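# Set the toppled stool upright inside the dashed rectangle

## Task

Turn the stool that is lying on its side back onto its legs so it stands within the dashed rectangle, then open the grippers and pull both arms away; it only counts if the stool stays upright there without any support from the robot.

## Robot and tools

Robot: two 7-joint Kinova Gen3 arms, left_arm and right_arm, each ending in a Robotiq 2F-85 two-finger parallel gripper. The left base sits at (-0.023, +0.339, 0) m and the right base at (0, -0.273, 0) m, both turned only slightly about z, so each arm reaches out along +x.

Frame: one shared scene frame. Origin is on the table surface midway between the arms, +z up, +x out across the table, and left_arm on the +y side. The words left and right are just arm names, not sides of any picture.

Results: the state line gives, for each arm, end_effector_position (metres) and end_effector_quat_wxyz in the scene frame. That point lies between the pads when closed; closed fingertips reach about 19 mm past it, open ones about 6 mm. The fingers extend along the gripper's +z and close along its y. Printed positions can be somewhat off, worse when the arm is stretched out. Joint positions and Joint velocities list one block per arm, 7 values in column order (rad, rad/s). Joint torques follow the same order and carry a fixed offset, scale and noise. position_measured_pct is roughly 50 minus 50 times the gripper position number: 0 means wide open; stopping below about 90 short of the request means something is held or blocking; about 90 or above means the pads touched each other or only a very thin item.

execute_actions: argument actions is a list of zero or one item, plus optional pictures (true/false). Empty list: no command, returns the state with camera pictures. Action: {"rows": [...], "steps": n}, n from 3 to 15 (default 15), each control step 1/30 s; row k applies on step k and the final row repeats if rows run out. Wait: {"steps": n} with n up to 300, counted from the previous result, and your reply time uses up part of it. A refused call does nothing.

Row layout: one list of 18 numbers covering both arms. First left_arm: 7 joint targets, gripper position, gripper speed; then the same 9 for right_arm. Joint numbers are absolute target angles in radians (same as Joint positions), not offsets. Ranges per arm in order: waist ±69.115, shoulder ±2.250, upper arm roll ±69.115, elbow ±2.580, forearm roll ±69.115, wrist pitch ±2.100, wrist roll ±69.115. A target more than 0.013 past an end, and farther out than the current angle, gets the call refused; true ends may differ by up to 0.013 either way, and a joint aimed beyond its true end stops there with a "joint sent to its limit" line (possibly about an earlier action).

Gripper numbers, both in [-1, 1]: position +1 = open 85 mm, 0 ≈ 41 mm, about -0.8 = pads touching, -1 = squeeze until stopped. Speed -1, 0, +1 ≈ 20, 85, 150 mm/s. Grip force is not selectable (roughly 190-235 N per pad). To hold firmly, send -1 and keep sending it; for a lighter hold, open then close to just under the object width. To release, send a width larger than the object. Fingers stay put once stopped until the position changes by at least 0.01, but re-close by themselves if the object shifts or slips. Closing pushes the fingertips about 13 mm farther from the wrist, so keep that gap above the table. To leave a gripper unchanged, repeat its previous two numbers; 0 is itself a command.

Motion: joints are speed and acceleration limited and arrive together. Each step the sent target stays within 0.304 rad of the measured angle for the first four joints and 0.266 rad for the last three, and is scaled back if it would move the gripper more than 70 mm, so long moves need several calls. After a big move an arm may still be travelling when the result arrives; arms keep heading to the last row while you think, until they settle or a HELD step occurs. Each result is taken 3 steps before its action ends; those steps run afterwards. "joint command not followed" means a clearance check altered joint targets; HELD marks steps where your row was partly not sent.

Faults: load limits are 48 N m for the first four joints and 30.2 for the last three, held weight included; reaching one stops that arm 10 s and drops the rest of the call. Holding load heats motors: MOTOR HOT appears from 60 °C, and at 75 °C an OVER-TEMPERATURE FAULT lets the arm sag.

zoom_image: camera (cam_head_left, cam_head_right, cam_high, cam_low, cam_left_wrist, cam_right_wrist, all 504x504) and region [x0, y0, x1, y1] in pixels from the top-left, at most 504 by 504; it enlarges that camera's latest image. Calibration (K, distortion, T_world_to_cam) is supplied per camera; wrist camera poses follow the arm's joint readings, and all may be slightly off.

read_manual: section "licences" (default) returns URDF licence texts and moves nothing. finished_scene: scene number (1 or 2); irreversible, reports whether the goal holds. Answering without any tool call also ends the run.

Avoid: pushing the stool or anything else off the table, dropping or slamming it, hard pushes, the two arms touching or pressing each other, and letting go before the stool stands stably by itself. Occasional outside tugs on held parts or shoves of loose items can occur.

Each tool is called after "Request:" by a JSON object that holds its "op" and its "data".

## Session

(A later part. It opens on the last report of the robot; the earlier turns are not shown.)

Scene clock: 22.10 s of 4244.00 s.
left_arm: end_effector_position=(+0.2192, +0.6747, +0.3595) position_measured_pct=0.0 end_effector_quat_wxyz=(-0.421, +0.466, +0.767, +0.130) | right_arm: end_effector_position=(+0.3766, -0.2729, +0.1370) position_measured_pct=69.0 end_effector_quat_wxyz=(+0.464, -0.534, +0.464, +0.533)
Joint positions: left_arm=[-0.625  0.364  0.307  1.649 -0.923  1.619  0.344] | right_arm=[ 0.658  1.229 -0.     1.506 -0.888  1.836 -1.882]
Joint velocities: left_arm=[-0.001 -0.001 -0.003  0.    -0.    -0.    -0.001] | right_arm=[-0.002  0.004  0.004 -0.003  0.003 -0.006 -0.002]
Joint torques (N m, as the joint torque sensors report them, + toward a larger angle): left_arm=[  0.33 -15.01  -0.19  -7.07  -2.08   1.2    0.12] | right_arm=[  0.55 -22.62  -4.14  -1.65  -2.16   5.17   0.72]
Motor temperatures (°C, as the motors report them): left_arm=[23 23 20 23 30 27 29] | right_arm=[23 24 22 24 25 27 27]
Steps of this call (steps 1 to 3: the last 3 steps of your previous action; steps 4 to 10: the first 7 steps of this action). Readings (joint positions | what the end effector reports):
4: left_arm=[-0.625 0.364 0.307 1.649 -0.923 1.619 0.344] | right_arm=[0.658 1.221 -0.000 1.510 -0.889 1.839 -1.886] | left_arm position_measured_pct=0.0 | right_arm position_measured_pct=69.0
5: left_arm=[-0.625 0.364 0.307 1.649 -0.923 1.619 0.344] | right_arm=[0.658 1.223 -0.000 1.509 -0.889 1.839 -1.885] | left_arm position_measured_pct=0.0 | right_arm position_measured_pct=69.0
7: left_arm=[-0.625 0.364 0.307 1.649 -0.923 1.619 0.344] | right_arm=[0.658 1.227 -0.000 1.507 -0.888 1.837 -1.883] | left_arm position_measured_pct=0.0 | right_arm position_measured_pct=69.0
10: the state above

Request:
{"op": "execute_actions", "data": {"actions": [{"rows": [[-0.625,0.364,0.307,1.649,-0.923,1.619,0.344,1,0,0.6581,1.2314,0,1.5048,-0.8872,1.8350,-1.8809,-1,0],[-0.625,0.364,0.307,1.649,-0.923,1.619,0.344,1,0,0.6581,1.2335,0,1.5038,-0.8869,1.8343,-1.8799,-1,0]], "steps": 9}], "pictures": true}}

Request:
{"op": "zoom_image", "data": {"camera": "cam_low", "region": [120, 215, 300, 355]}}

Scene clock: 22.43 s of 4244.00 s.
left_arm: end_effector_position=(+0.2192, +0.6747, +0.3595) position_measured_pct=0.0 end_effector_quat_wxyz=(-0.421, +0.466, +0.767, +0.130) | right_arm: end_effector_position=(+0.3764, -0.2735, +0.1350) position_measured_pct=69.0 end_effector_quat_wxyz=(+0.464, -0.534, +0.464, +0.533)
Joint positions: left_arm=[-0.625  0.364  0.307  1.649 -0.923  1.619  0.344] | right_arm=[ 0.659  1.233  0.001  1.504 -0.887  1.835 -1.881]
Joint velocities: left_arm=[-0.     0.002 -0.    -0.001 -0.001  0.     0.   ] | right_arm=[ 0.008  0.002  0.01  -0.006 -0.007  0.001 -0.009]
Joint torques (N m, as the joint torque sensors report them, + toward a larger angle): left_arm=[  0.36 -14.87  -0.09  -6.99  -2.05   1.32   0.18] | right_arm=[ -1.68 -19.42  -2.98  -2.18  -1.12   2.43   0.75]
Motor temperatures (°C, as the motors report them): left_arm=[23 23 20 23 30 27 29] | right_arm=[23 24 22 24 25 27 27]
Steps of this call (steps 1 to 3: the last 3 steps of your previous action; step 4: the robot went on to your last target; steps 5 to 10: the first 6 steps of this action). Readings (joint positions | what the end effector reports):
5: left_arm=[-0.625 0.364 0.307 1.649 -0.923 1.619 0.344] | right_arm=[0.658 1.230 0.000 1.506 -0.888 1.836 -1.882] | left_arm position_measured_pct=0.0 | right_arm position_measured_pct=69.0
6: left_arm=[-0.625 0.364 0.307 1.649 -0.923 1.619 0.344] | right_arm=[0.658 1.231 -0.000 1.505 -0.888 1.836 -1.881] | left_arm position_measured_pct=0.0 | right_arm position_measured_pct=69.0
8: left_arm=[-0.625 0.364 0.307 1.649 -0.923 1.619 0.344] | right_arm=[0.659 1.233 0.000 1.504 -0.887 1.836 -1.880] | left_arm position_measured_pct=0.0 | right_arm position_measured_pct=69.0
10: the state above
camera_calibration (this result's frames):
cam_left_wrist: T_world_to_cam=[[0.83007, 0.535252, -0.156492, -0.494662], [0.212651, -0.563229, -0.798469, 0.678989], [-0.515523, 0.629507, -0.581341, 0.0397328], [0, 0, 0, 1]] pos_world=[0.286699, 0.622183, 0.487839]
cam_right_wrist: T_world_to_cam=[[-0.982823, -0.179984, 0.0407902, 0.315023], [0.0355541, 0.0322235, 0.998848, -0.0818807], [-0.181091, 0.983142, -0.0252709, 0.484494], [0, 0, 0, 1]] pos_world=[0.400261, -0.416989, 0.0811802]

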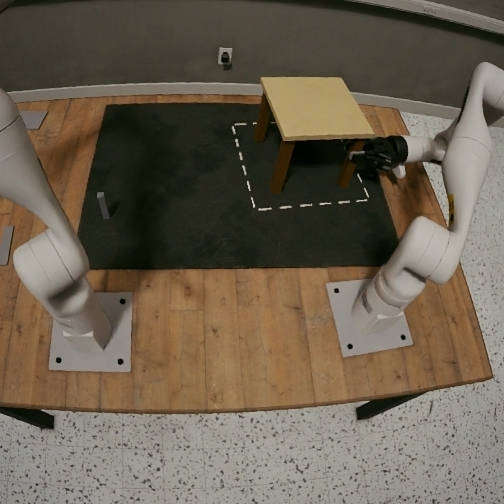

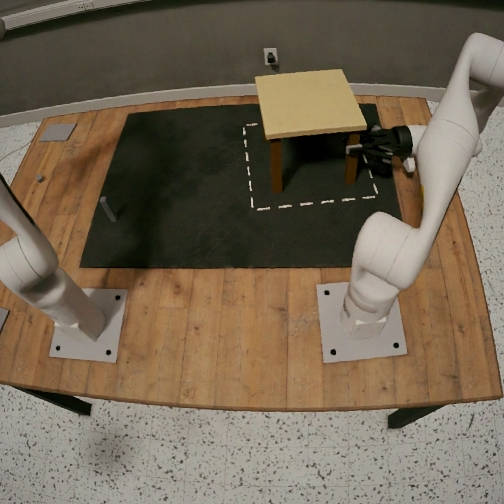

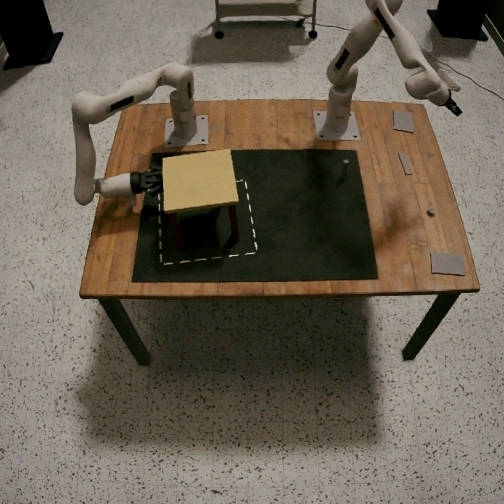

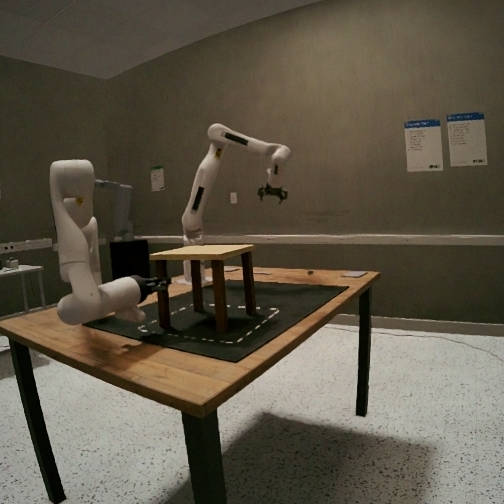

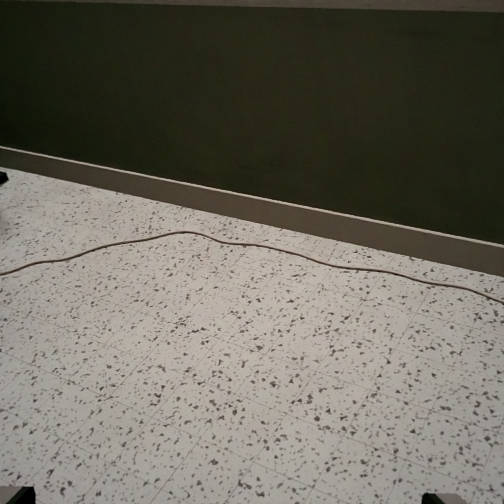

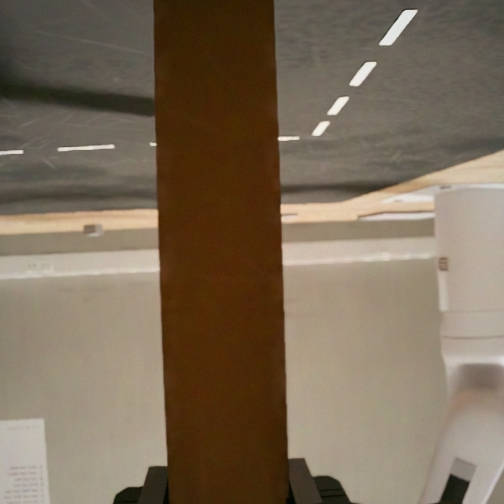

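Region (120, 215, 300, 355) of cam_low's 504x504 image, scaled by 2.800, with more detail than that image has.

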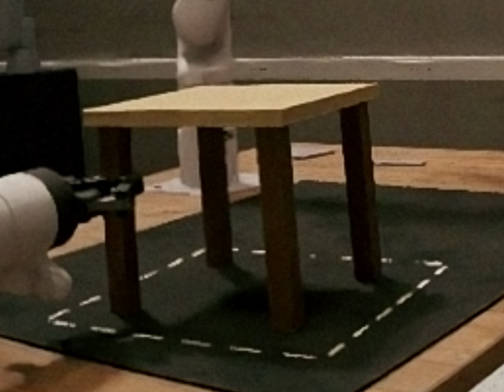

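Request:
{"op": "execute_actions", "data": {"actions": [{"rows": [[-0.625,0.364,0.307,1.649,-0.923,1.619,0.344,1,0,0.6581,1.2330,0,1.5040,-0.8869,1.8345,-1.8830,-1,0],[-0.625,0.364,0.307,1.649,-0.923,1.619,0.344,1,0,0.6581,1.2330,0,1.5040,-0.8869,1.8345,-1.8860,-1,0],[-0.625,0.364,0.307,1.649,-0.923,1.619,0.344,1,0,0.6581,1.2330,0,1.5040,-0.8869,1.8345,-1.8890,-1,0]], "steps": 9}]}}

Scene clock: 22.97 s of 4244.00 s.
left_arm: end_effector_position=(+0.2192, +0.6747, +0.3595) position_measured_pct=0.0 end_effector_quat_wxyz=(-0.421, +0.466, +0.767, +0.130) | right_arm: end_effector_position=(+0.3768, -0.2734, +0.1351) position_measured_pct=69.0 end_effector_quat_wxyz=(+0.462, -0.532, +0.467, +0.535)
Joint positions: left_arm=[-0.625  0.364  0.307  1.649 -0.923  1.619  0.344] | right_arm=[ 0.659  1.233  0.     1.504 -0.888  1.835 -1.889]
Joint velocities: left_arm=[ 0.    -0.001 -0.001  0.    -0.002  0.    -0.001] | right_arm=[-0.    -0.002 -0.002 -0.001  0.002 -0.001 -0.002]
Joint torques (N m, as the joint torque sensors report them, + toward a larger angle): left_arm=[  0.17 -15.04  -0.25  -6.97  -2.12   1.2    0.15] | right_arm=[ -0.28 -19.3   -2.6   -1.87  -0.57   2.31  -0.03]
Motor temperatures (°C, as the motors report them): left_arm=[23 23 20 23 30 27 29] | right_arm=[23 24 22 24 25 27 27]
Steps of this call (steps 1 to 3: the last 3 steps of your previous action; steps 4 to 10: the robot went on to your last target; steps 11 to 16: the first 6 steps of this action). Readings (joint positions | what the end effector reports):
11: left_arm=[-0.625 0.364 0.307 1.649 -0.923 1.619 0.344] | right_arm=[0.659 1.233 0.001 1.504 -0.887 1.835 -1.882] | left_arm position_measured_pct=0.0 | right_arm position_measured_pct=69.0
12: left_arm=[-0.625 0.364 0.307 1.649 -0.923 1.619 0.344] | right_arm=[0.659 1.233 0.001 1.504 -0.887 1.835 -1.884] | left_arm position_measured_pct=0.0 | right_arm position_measured_pct=69.0
14: left_arm=[-0.625 0.364 0.307 1.649 -0.923 1.619 0.344] | right_arm=[0.659 1.233 0.001 1.504 -0.888 1.835 -1.888] | left_arm position_measured_pct=0.0 | right_arm position_measured_pct=69.0
16: the state above

The wrist is fully unloaded now, so all four feet are down. Releasing and retreating.

Request:
{"op": "execute_actions", "data": {"actions": [{"rows": [[-0.625,0.364,0.307,1.649,-0.923,1.619,0.344,1,0,0.6581,1.2330,0,1.5040,-0.8869,1.8345,-1.8890,1,1],[-0.625,0.364,0.307,1.649,-0.923,1.619,0.344,1,0,0.6581,1.2330,0,1.5040,-0.8869,1.8345,-1.8890,1,1],[-0.625,0.364,0.307,1.649,-0.923,1.619,0.344,1,0,0.6581,1.2330,0,1.5040,-0.8869,1.8345,-1.8890,1,1],[-0.625,0.364,0.307,1.649,-0.923,1.619,0.344,1,0,0.6581,1.2330,0,1.5040,-0.8869,1.8345,-1.8890,1,1],[-0.625,0.364,0.307,1.649,-0.923,1.619,0.344,1,0,0.6581,1.2330,0,1.5040,-0.8869,1.8345,-1.8890,1,1],[-0.625,0.364,0.307,1.649,-0.923,1.619,0.344,1,0,0.6581,1.2330,0,1.5040,-0.8869,1.8345,-1.8890,1,1],[-0.625,0.364,0.307,1.649,-0.923,1.619,0.344,1,0,0.6581,1.2330,0,1.5040,-0.8869,1.8345,-1.8890,1,1],[-0.625,0.364,0.307,1.649,-0.923,1.619,0.344,1,0,0.664,1.2330,0,1.5040,-0.8869,1.8345,-1.8890,1,1],[-0.625,0.364,0.307,1.649,-0.923,1.619,0.344,1,0,0.675,1.2330,0,1.5040,-0.8869,1.8345,-1.8890,1,1],[-0.625,0.364,0.307,1.649,-0.923,1.619,0.344,1,0,0.691,1.2330,0,1.5040,-0.8869,1.8345,-1.8890,1,1],[-0.625,0.364,0.307,1.649,-0.923,1.619,0.344,1,0,0.712,1.2330,0,1.5040,-0.8869,1.8345,-1.8890,1,1],[-0.625,0.364,0.307,1.649,-0.923,1.619,0.344,1,0,0.738,1.2330,0,1.5040,-0.8869,1.8345,-1.8890,1,1],[-0.625,0.364,0.307,1.649,-0.923,1.619,0.344,1,0,0.768,1.2330,0,1.5040,-0.8869,1.8345,-1.8890,1,1],[-0.625,0.364,0.307,1.649,-0.923,1.619,0.344,1,0,0.80,1.2330,0,1.5040,-0.8869,1.8345,-1.8890,1,1],[-0.625,0.364,0.307,1.649,-0.923,1.619,0.344,1,0,0.833,1.2330,0,1.5040,-0.8869,1.8345,-1.8890,1,1]], "steps": 15}]}}

Request:
{"op": "execute_actions", "data": {"actions": [{"rows": [[-0.625,0.364,0.307,1.649,-0.923,1.619,0.344,1,0,0.866,1.230,0,1.5040,-0.8869,1.8345,-1.8890,1,1],[-0.625,0.364,0.307,1.649,-0.923,1.619,0.344,1,0,0.899,1.224,0,1.5040,-0.8869,1.8345,-1.8890,1,1],[-0.625,0.364,0.307,1.649,-0.923,1.619,0.344,1,0,0.932,1.215,0,1.5040,-0.8869,1.8345,-1.8890,1,1],[-0.625,0.364,0.307,1.649,-0.923,1.619,0.344,1,0,0.965,1.203,0,1.5040,-0.8869,1.8345,-1.8890,1,1],[-0.625,0.364,0.307,1.649,-0.923,1.619,0.344,1,0,0.998,1.188,0,1.5040,-0.8869,1.8345,-1.8890,1,1],[-0.625,0.364,0.307,1.649,-0.923,1.619,0.344,1,0,1.031,1.172,0,1.5040,-0.8869,1.8345,-1.8890,1,1],[-0.625,0.364,0.307,1.649,-0.923,1.619,0.344,1,0,1.064,1.156,0,1.5040,-0.8869,1.8345,-1.8890,1,1],[-0.625,0.364,0.307,1.649,-0.923,1.619,0.344,1,0,1.097,1.140,0,1.5040,-0.8869,1.8345,-1.8890,1,1],[-0.625,0.364,0.307,1.649,-0.923,1.619,0.344,1,0,1.130,1.124,0,1.5040,-0.8869,1.8345,-1.8890,1,1],[-0.625,0.364,0.307,1.649,-0.923,1.619,0.344,1,0,1.163,1.108,0,1.5040,-0.8869,1.8345,-1.8890,1,1],[-0.625,0.364,0.307,1.649,-0.923,1.619,0.344,1,0,1.196,1.092,0,1.5040,-0.8869,1.8345,-1.8890,1,1],[-0.625,0.364,0.307,1.649,-0.923,1.619,0.344,1,0,1.229,1.076,0,1.5040,-0.8869,1.8345,-1.8890,1,1],[-0.625,0.364,0.307,1.649,-0.923,1.619,0.344,1,0,1.262,1.060,0,1.5040,-0.8869,1.8345,-1.8890,1,1],[-0.625,0.364,0.307,1.649,-0.923,1.619,0.344,1,0,1.295,1.045,0,1.5040,-0.8869,1.8345,-1.8890,1,1],[-0.625,0.364,0.307,1.649,-0.923,1.619,0.344,1,0,1.328,1.031,0,1.5040,-0.8869,1.8345,-1.8890,1,1]], "steps": 15}]}}

Request:
{"op": "execute_actions", "data": {"actions": [{"rows": [[-0.625,0.364,0.307,1.649,-0.923,1.619,0.344,1,0,1.360,1.020,0,1.5040,-0.8869,1.8345,-1.8890,1,1],[-0.625,0.364,0.307,1.649,-0.923,1.619,0.344,1,0,1.388,1.012,0,1.5040,-0.8869,1.8345,-1.8890,1,1],[-0.625,0.364,0.307,1.649,-0.923,1.619,0.344,1,0,1.411,1.006,0,1.5040,-0.8869,1.8345,-1.8890,1,1],[-0.625,0.364,0.307,1.649,-0.923,1.619,0.344,1,0,1.429,1.002,0,1.5040,-0.8869,1.8345,-1.8890,1,1],[-0.625,0.364,0.307,1.649,-0.923,1.619,0.344,1,0,1.442,1.000,0,1.5040,-0.8869,1.8345,-1.8890,1,1],[-0.625,0.364,0.307,1.649,-0.923,1.619,0.344,1,0,1.450,1.000,0,1.5040,-0.8869,1.8345,-1.8890,1,1]], "steps": 13}], "pictures": true}}

Scene clock: 25.13 s of 4244.00 s.
left_arm: end_effector_position=(+0.2192, +0.6747, +0.3595) position_measured_pct=0.0 end_effector_quat_wxyz=(-0.421, +0.466, +0.767, +0.130) | right_arm: end_effector_position=(+0.3764, -0.2865, +0.1353) position_measured_pct=20.2 end_effector_quat_wxyz=(+0.472, -0.523, +0.475, +0.527)
Joint positions: left_arm=[-0.625  0.364  0.307  1.649 -0.923  1.619  0.344] | right_arm=[ 0.695  1.233 -0.001  1.504 -0.887  1.834 -1.889]
Joint velocities: left_arm=[-0.001  0.001 -0.001 -0.001 -0.001  0.001  0.   ] | right_arm=[ 0.45  -0.001 -0.001 -0.001 -0.    -0.001  0.   ]
Joint torques (N m, as the joint torque sensors report them, + toward a larger angle): left_arm=[  0.28 -15.2   -0.19  -6.87  -2.19   1.32   0.15] | right_arm=[  2.71 -19.95  -1.16  -2.32  -0.79   2.45  -0.16]
Motor temperatures (°C, as the motors report them): left_arm=[23 23 20 23 30 27 29] | right_arm=[23 24 22 24 25 27 27]
Steps of this call (steps 1 to 3: the last 3 steps of your previous action; steps 4 to 15: the robot went on to your last target; steps 16 to 53: nothing new was sent; steps 54 to 65: the first 12 steps of this action). Readings (joint positions | what the end effector reports):
54: left_arm=[-0.625 0.364 0.307 1.649 -0.923 1.619 0.344] | right_arm=[0.659 1.233 0.000 1.503 -0.888 1.835 -1.889] | left_arm position_measured_pct=0.0 | right_arm position_measured_pct=69.0
55: left_arm=[-0.625 0.364 0.307 1.649 -0.923 1.619 0.344] | right_arm=[0.659 1.233 0.000 1.504 -0.888 1.834 -1.889] | left_arm position_measured_pct=0.0 | right_arm position_measured_pct=68.7
57: left_arm=[-0.625 0.364 0.307 1.649 -0.923 1.619 0.344] | right_arm=[0.658 1.233 -0.000 1.504 -0.887 1.834 -1.889] | left_arm position_measured_pct=0.0 | right_arm position_measured_pct=61.1
61: left_arm=[-0.625 0.364 0.307 1.649 -0.923 1.619 0.344] | right_arm=[0.659 1.233 -0.000 1.504 -0.887 1.834 -1.889] | left_arm position_measured_pct=0.0 | right_arm position_measured_pct=40.9
65: the state above

Scene clock: 25.63 s of 4244.00 s.
left_arm: end_effector_position=(+0.2192, +0.6747, +0.3595) position_measured_pct=0.0 end_effector_quat_wxyz=(-0.421, +0.466, +0.767, +0.130) | right_arm: end_effector_position=(+0.3469, -0.4449, +0.1645) position_measured_pct=0.0 end_effector_quat_wxyz=(+0.564, -0.449, +0.574, +0.388)
Joint positions: left_arm=[-0.625  0.364  0.307  1.649 -0.923  1.619  0.344] | right_arm=[ 1.1    1.141 -0.     1.504 -0.887  1.834 -1.889]
Joint velocities: left_arm=[-0.    -0.001 -0.    -0.    -0.     0.     0.   ] | right_arm=[ 0.931 -0.477 -0.    -0.004 -0.002  0.002  0.   ]
Joint torques (N m, as the joint torque sensors report them, + toward a larger angle): left_arm=[  0.38 -15.13  -0.16  -6.82  -2.05   1.27   0.26] | right_arm=[  0.14 -19.68  -1.37  -1.88  -0.7    2.15  -0.09]
Motor temperatures (°C, as the motors report them): left_arm=[23 23 20 23 30 27 29] | right_arm=[23 24 22 24 25 27 27]
Steps of this call (steps 1 to 3: the last 3 steps of your previous action; steps 4 to 15: the first 12 steps of this action). Readings (joint positions | what the end effector reports):
4: left_arm=[-0.625 0.364 0.307 1.649 -0.923 1.619 0.344] | right_arm=[0.777 1.233 -0.001 1.504 -0.887 1.834 -1.889] | left_arm position_measured_pct=0.0 | right_arm position_measured_pct=2.8
5: left_arm=[-0.625 0.364 0.307 1.649 -0.923 1.619 0.344] | right_arm=[0.803 1.233 -0.001 1.504 -0.887 1.834 -1.889] | left_arm position_measured_pct=0.0 | right_arm position_measured_pct=1.2
7: left_arm=[-0.625 0.364 0.307 1.649 -0.923 1.619 0.344] | right_arm=[0.857 1.231 -0.001 1.504 -0.887 1.834 -1.889] | left_arm position_measured_pct=0.0 | right_arm position_measured_pct=0.4
11: left_arm=[-0.625 0.364 0.307 1.649 -0.923 1.619 0.344] | right_arm=[0.976 1.205 -0.000 1.504 -0.887 1.834 -1.889] | left_arm position_measured_pct=0.0 | right_arm position_measured_pct=0.0
15: the state above

Scene clock: 26.07 s of 4244.00 s.
left_arm: end_effector_position=(+0.2192, +0.6747, +0.3595) position_measured_pct=0.0 end_effector_quat_wxyz=(-0.421, +0.466, +0.767, +0.130) | right_arm: end_effector_position=(+0.2719, -0.5642, +0.2100) position_measured_pct=0.0 end_effector_quat_wxyz=(+0.605, -0.390, +0.651, +0.239)
Joint positions: left_arm=[-0.625  0.364  0.307  1.649 -0.923  1.619  0.344] | right_arm=[ 1.44   1.003  0.002  1.503 -0.887  1.835 -1.889]
Joint velocities: left_arm=[-0.001 -0.     0.    -0.    -0.001  0.     0.   ] | right_arm=[ 0.156 -0.037  0.004 -0.     0.001 -0.    -0.   ]
Joint torques (N m, as the joint torque sensors report them, + toward a larger angle): left_arm=[  0.48 -15.09  -0.14  -6.95  -2.16   1.37   0.16] | right_arm=[ -3.74 -18.24  -3.23  -3.76  -1.49   1.96  -0.25]
Motor temperatures (°C, as the motors report them): left_arm=[23 23 20 23 30 27 29] | right_arm=[23 24 22 24 25 27 27]
Steps of this call (steps 1 to 3: the last 3 steps of your previous action; steps 4 to 13: the first 10 steps of this action). Readings (joint positions | what the end effector reports):
4: left_arm=[-0.625 0.364 0.307 1.649 -0.923 1.619 0.344] | right_arm=[1.226 1.080 -0.000 1.503 -0.887 1.834 -1.889] | left_arm position_measured_pct=0.0 | right_arm position_measured_pct=0.0
5: left_arm=[-0.625 0.364 0.307 1.649 -0.923 1.619 0.344] | right_arm=[1.257 1.066 -0.000 1.503 -0.887 1.834 -1.889] | left_arm position_measured_pct=0.0 | right_arm position_measured_pct=0.0
7: left_arm=[-0.625 0.364 0.307 1.649 -0.923 1.619 0.344] | right_arm=[1.320 1.041 -0.000 1.503 -0.887 1.835 -1.889] | left_arm position_measured_pct=0.0 | right_arm position_measured_pct=0.0
11: left_arm=[-0.625 0.364 0.307 1.649 -0.923 1.619 0.344] | right_arm=[1.419 1.009 0.002 1.503 -0.887 1.835 -1.889] | left_arm position_measured_pct=0.0 | right_arm position_measured_pct=0.0
13: the state above
camera_calibration (this result's frames):
cam_left_wrist: T_world_to_cam=[[0.83007, 0.535252, -0.156492, -0.494662], [0.212651, -0.563229, -0.798469, 0.678989], [-0.515523, 0.629507, -0.581341, 0.0397329], [0, 0, 0, 1]] pos_world=[0.286699, 0.622183, 0.487839]
cam_right_wrist: T_world_to_cam=[[-0.822832, 0.556492, -0.115172, 0.561632], [0.0100603, 0.216899, 0.976142, -0.0277968], [0.568196, 0.802042, -0.18407, 0.480747], [0, 0, 0, 1]] pos_world=[0.18925, -0.692094, 0.180309]

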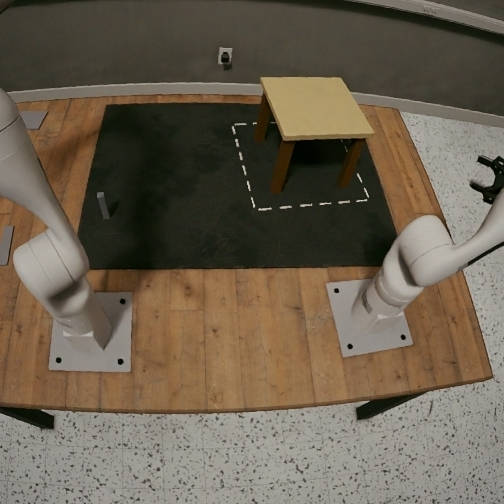

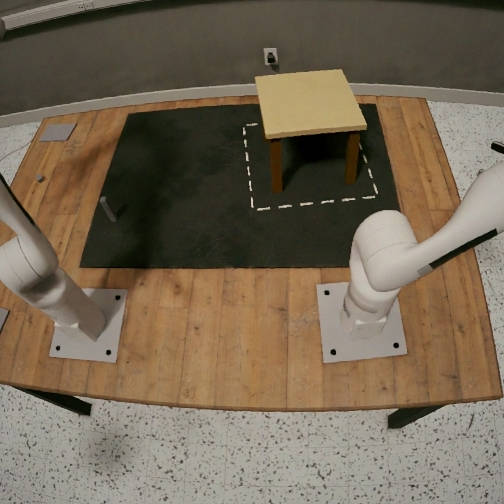

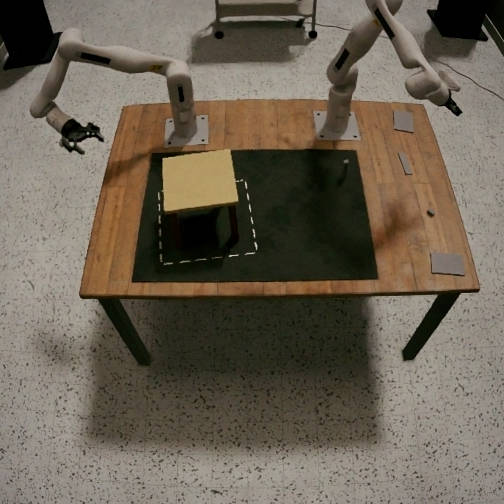

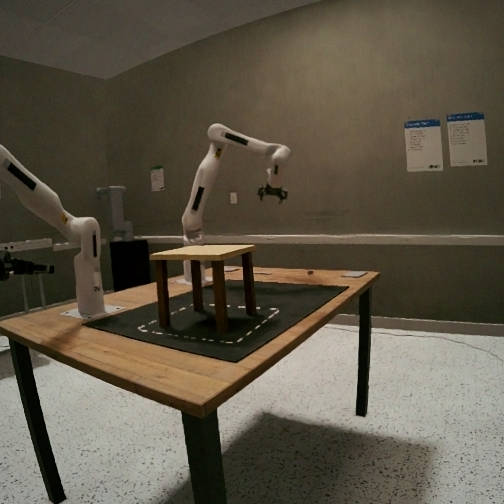

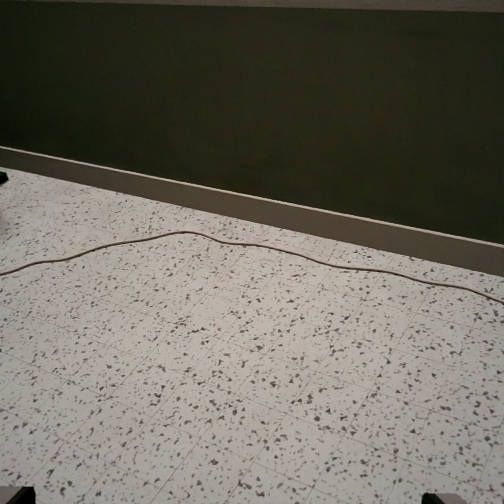

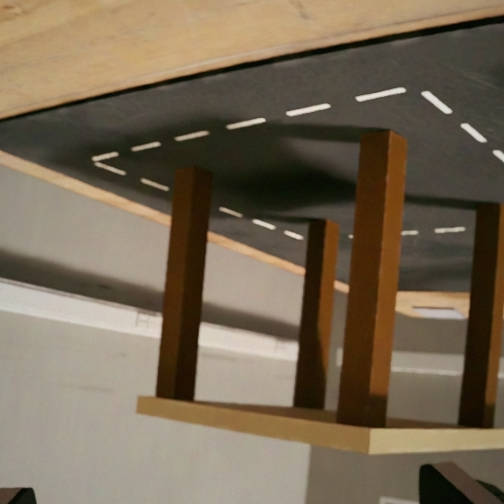

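The stool stands on all four feet inside the rectangle and the arm is clear.

Request:
{"op": "finished_scene", "data": {"scene": 1}}

The scene is finished: the task was done.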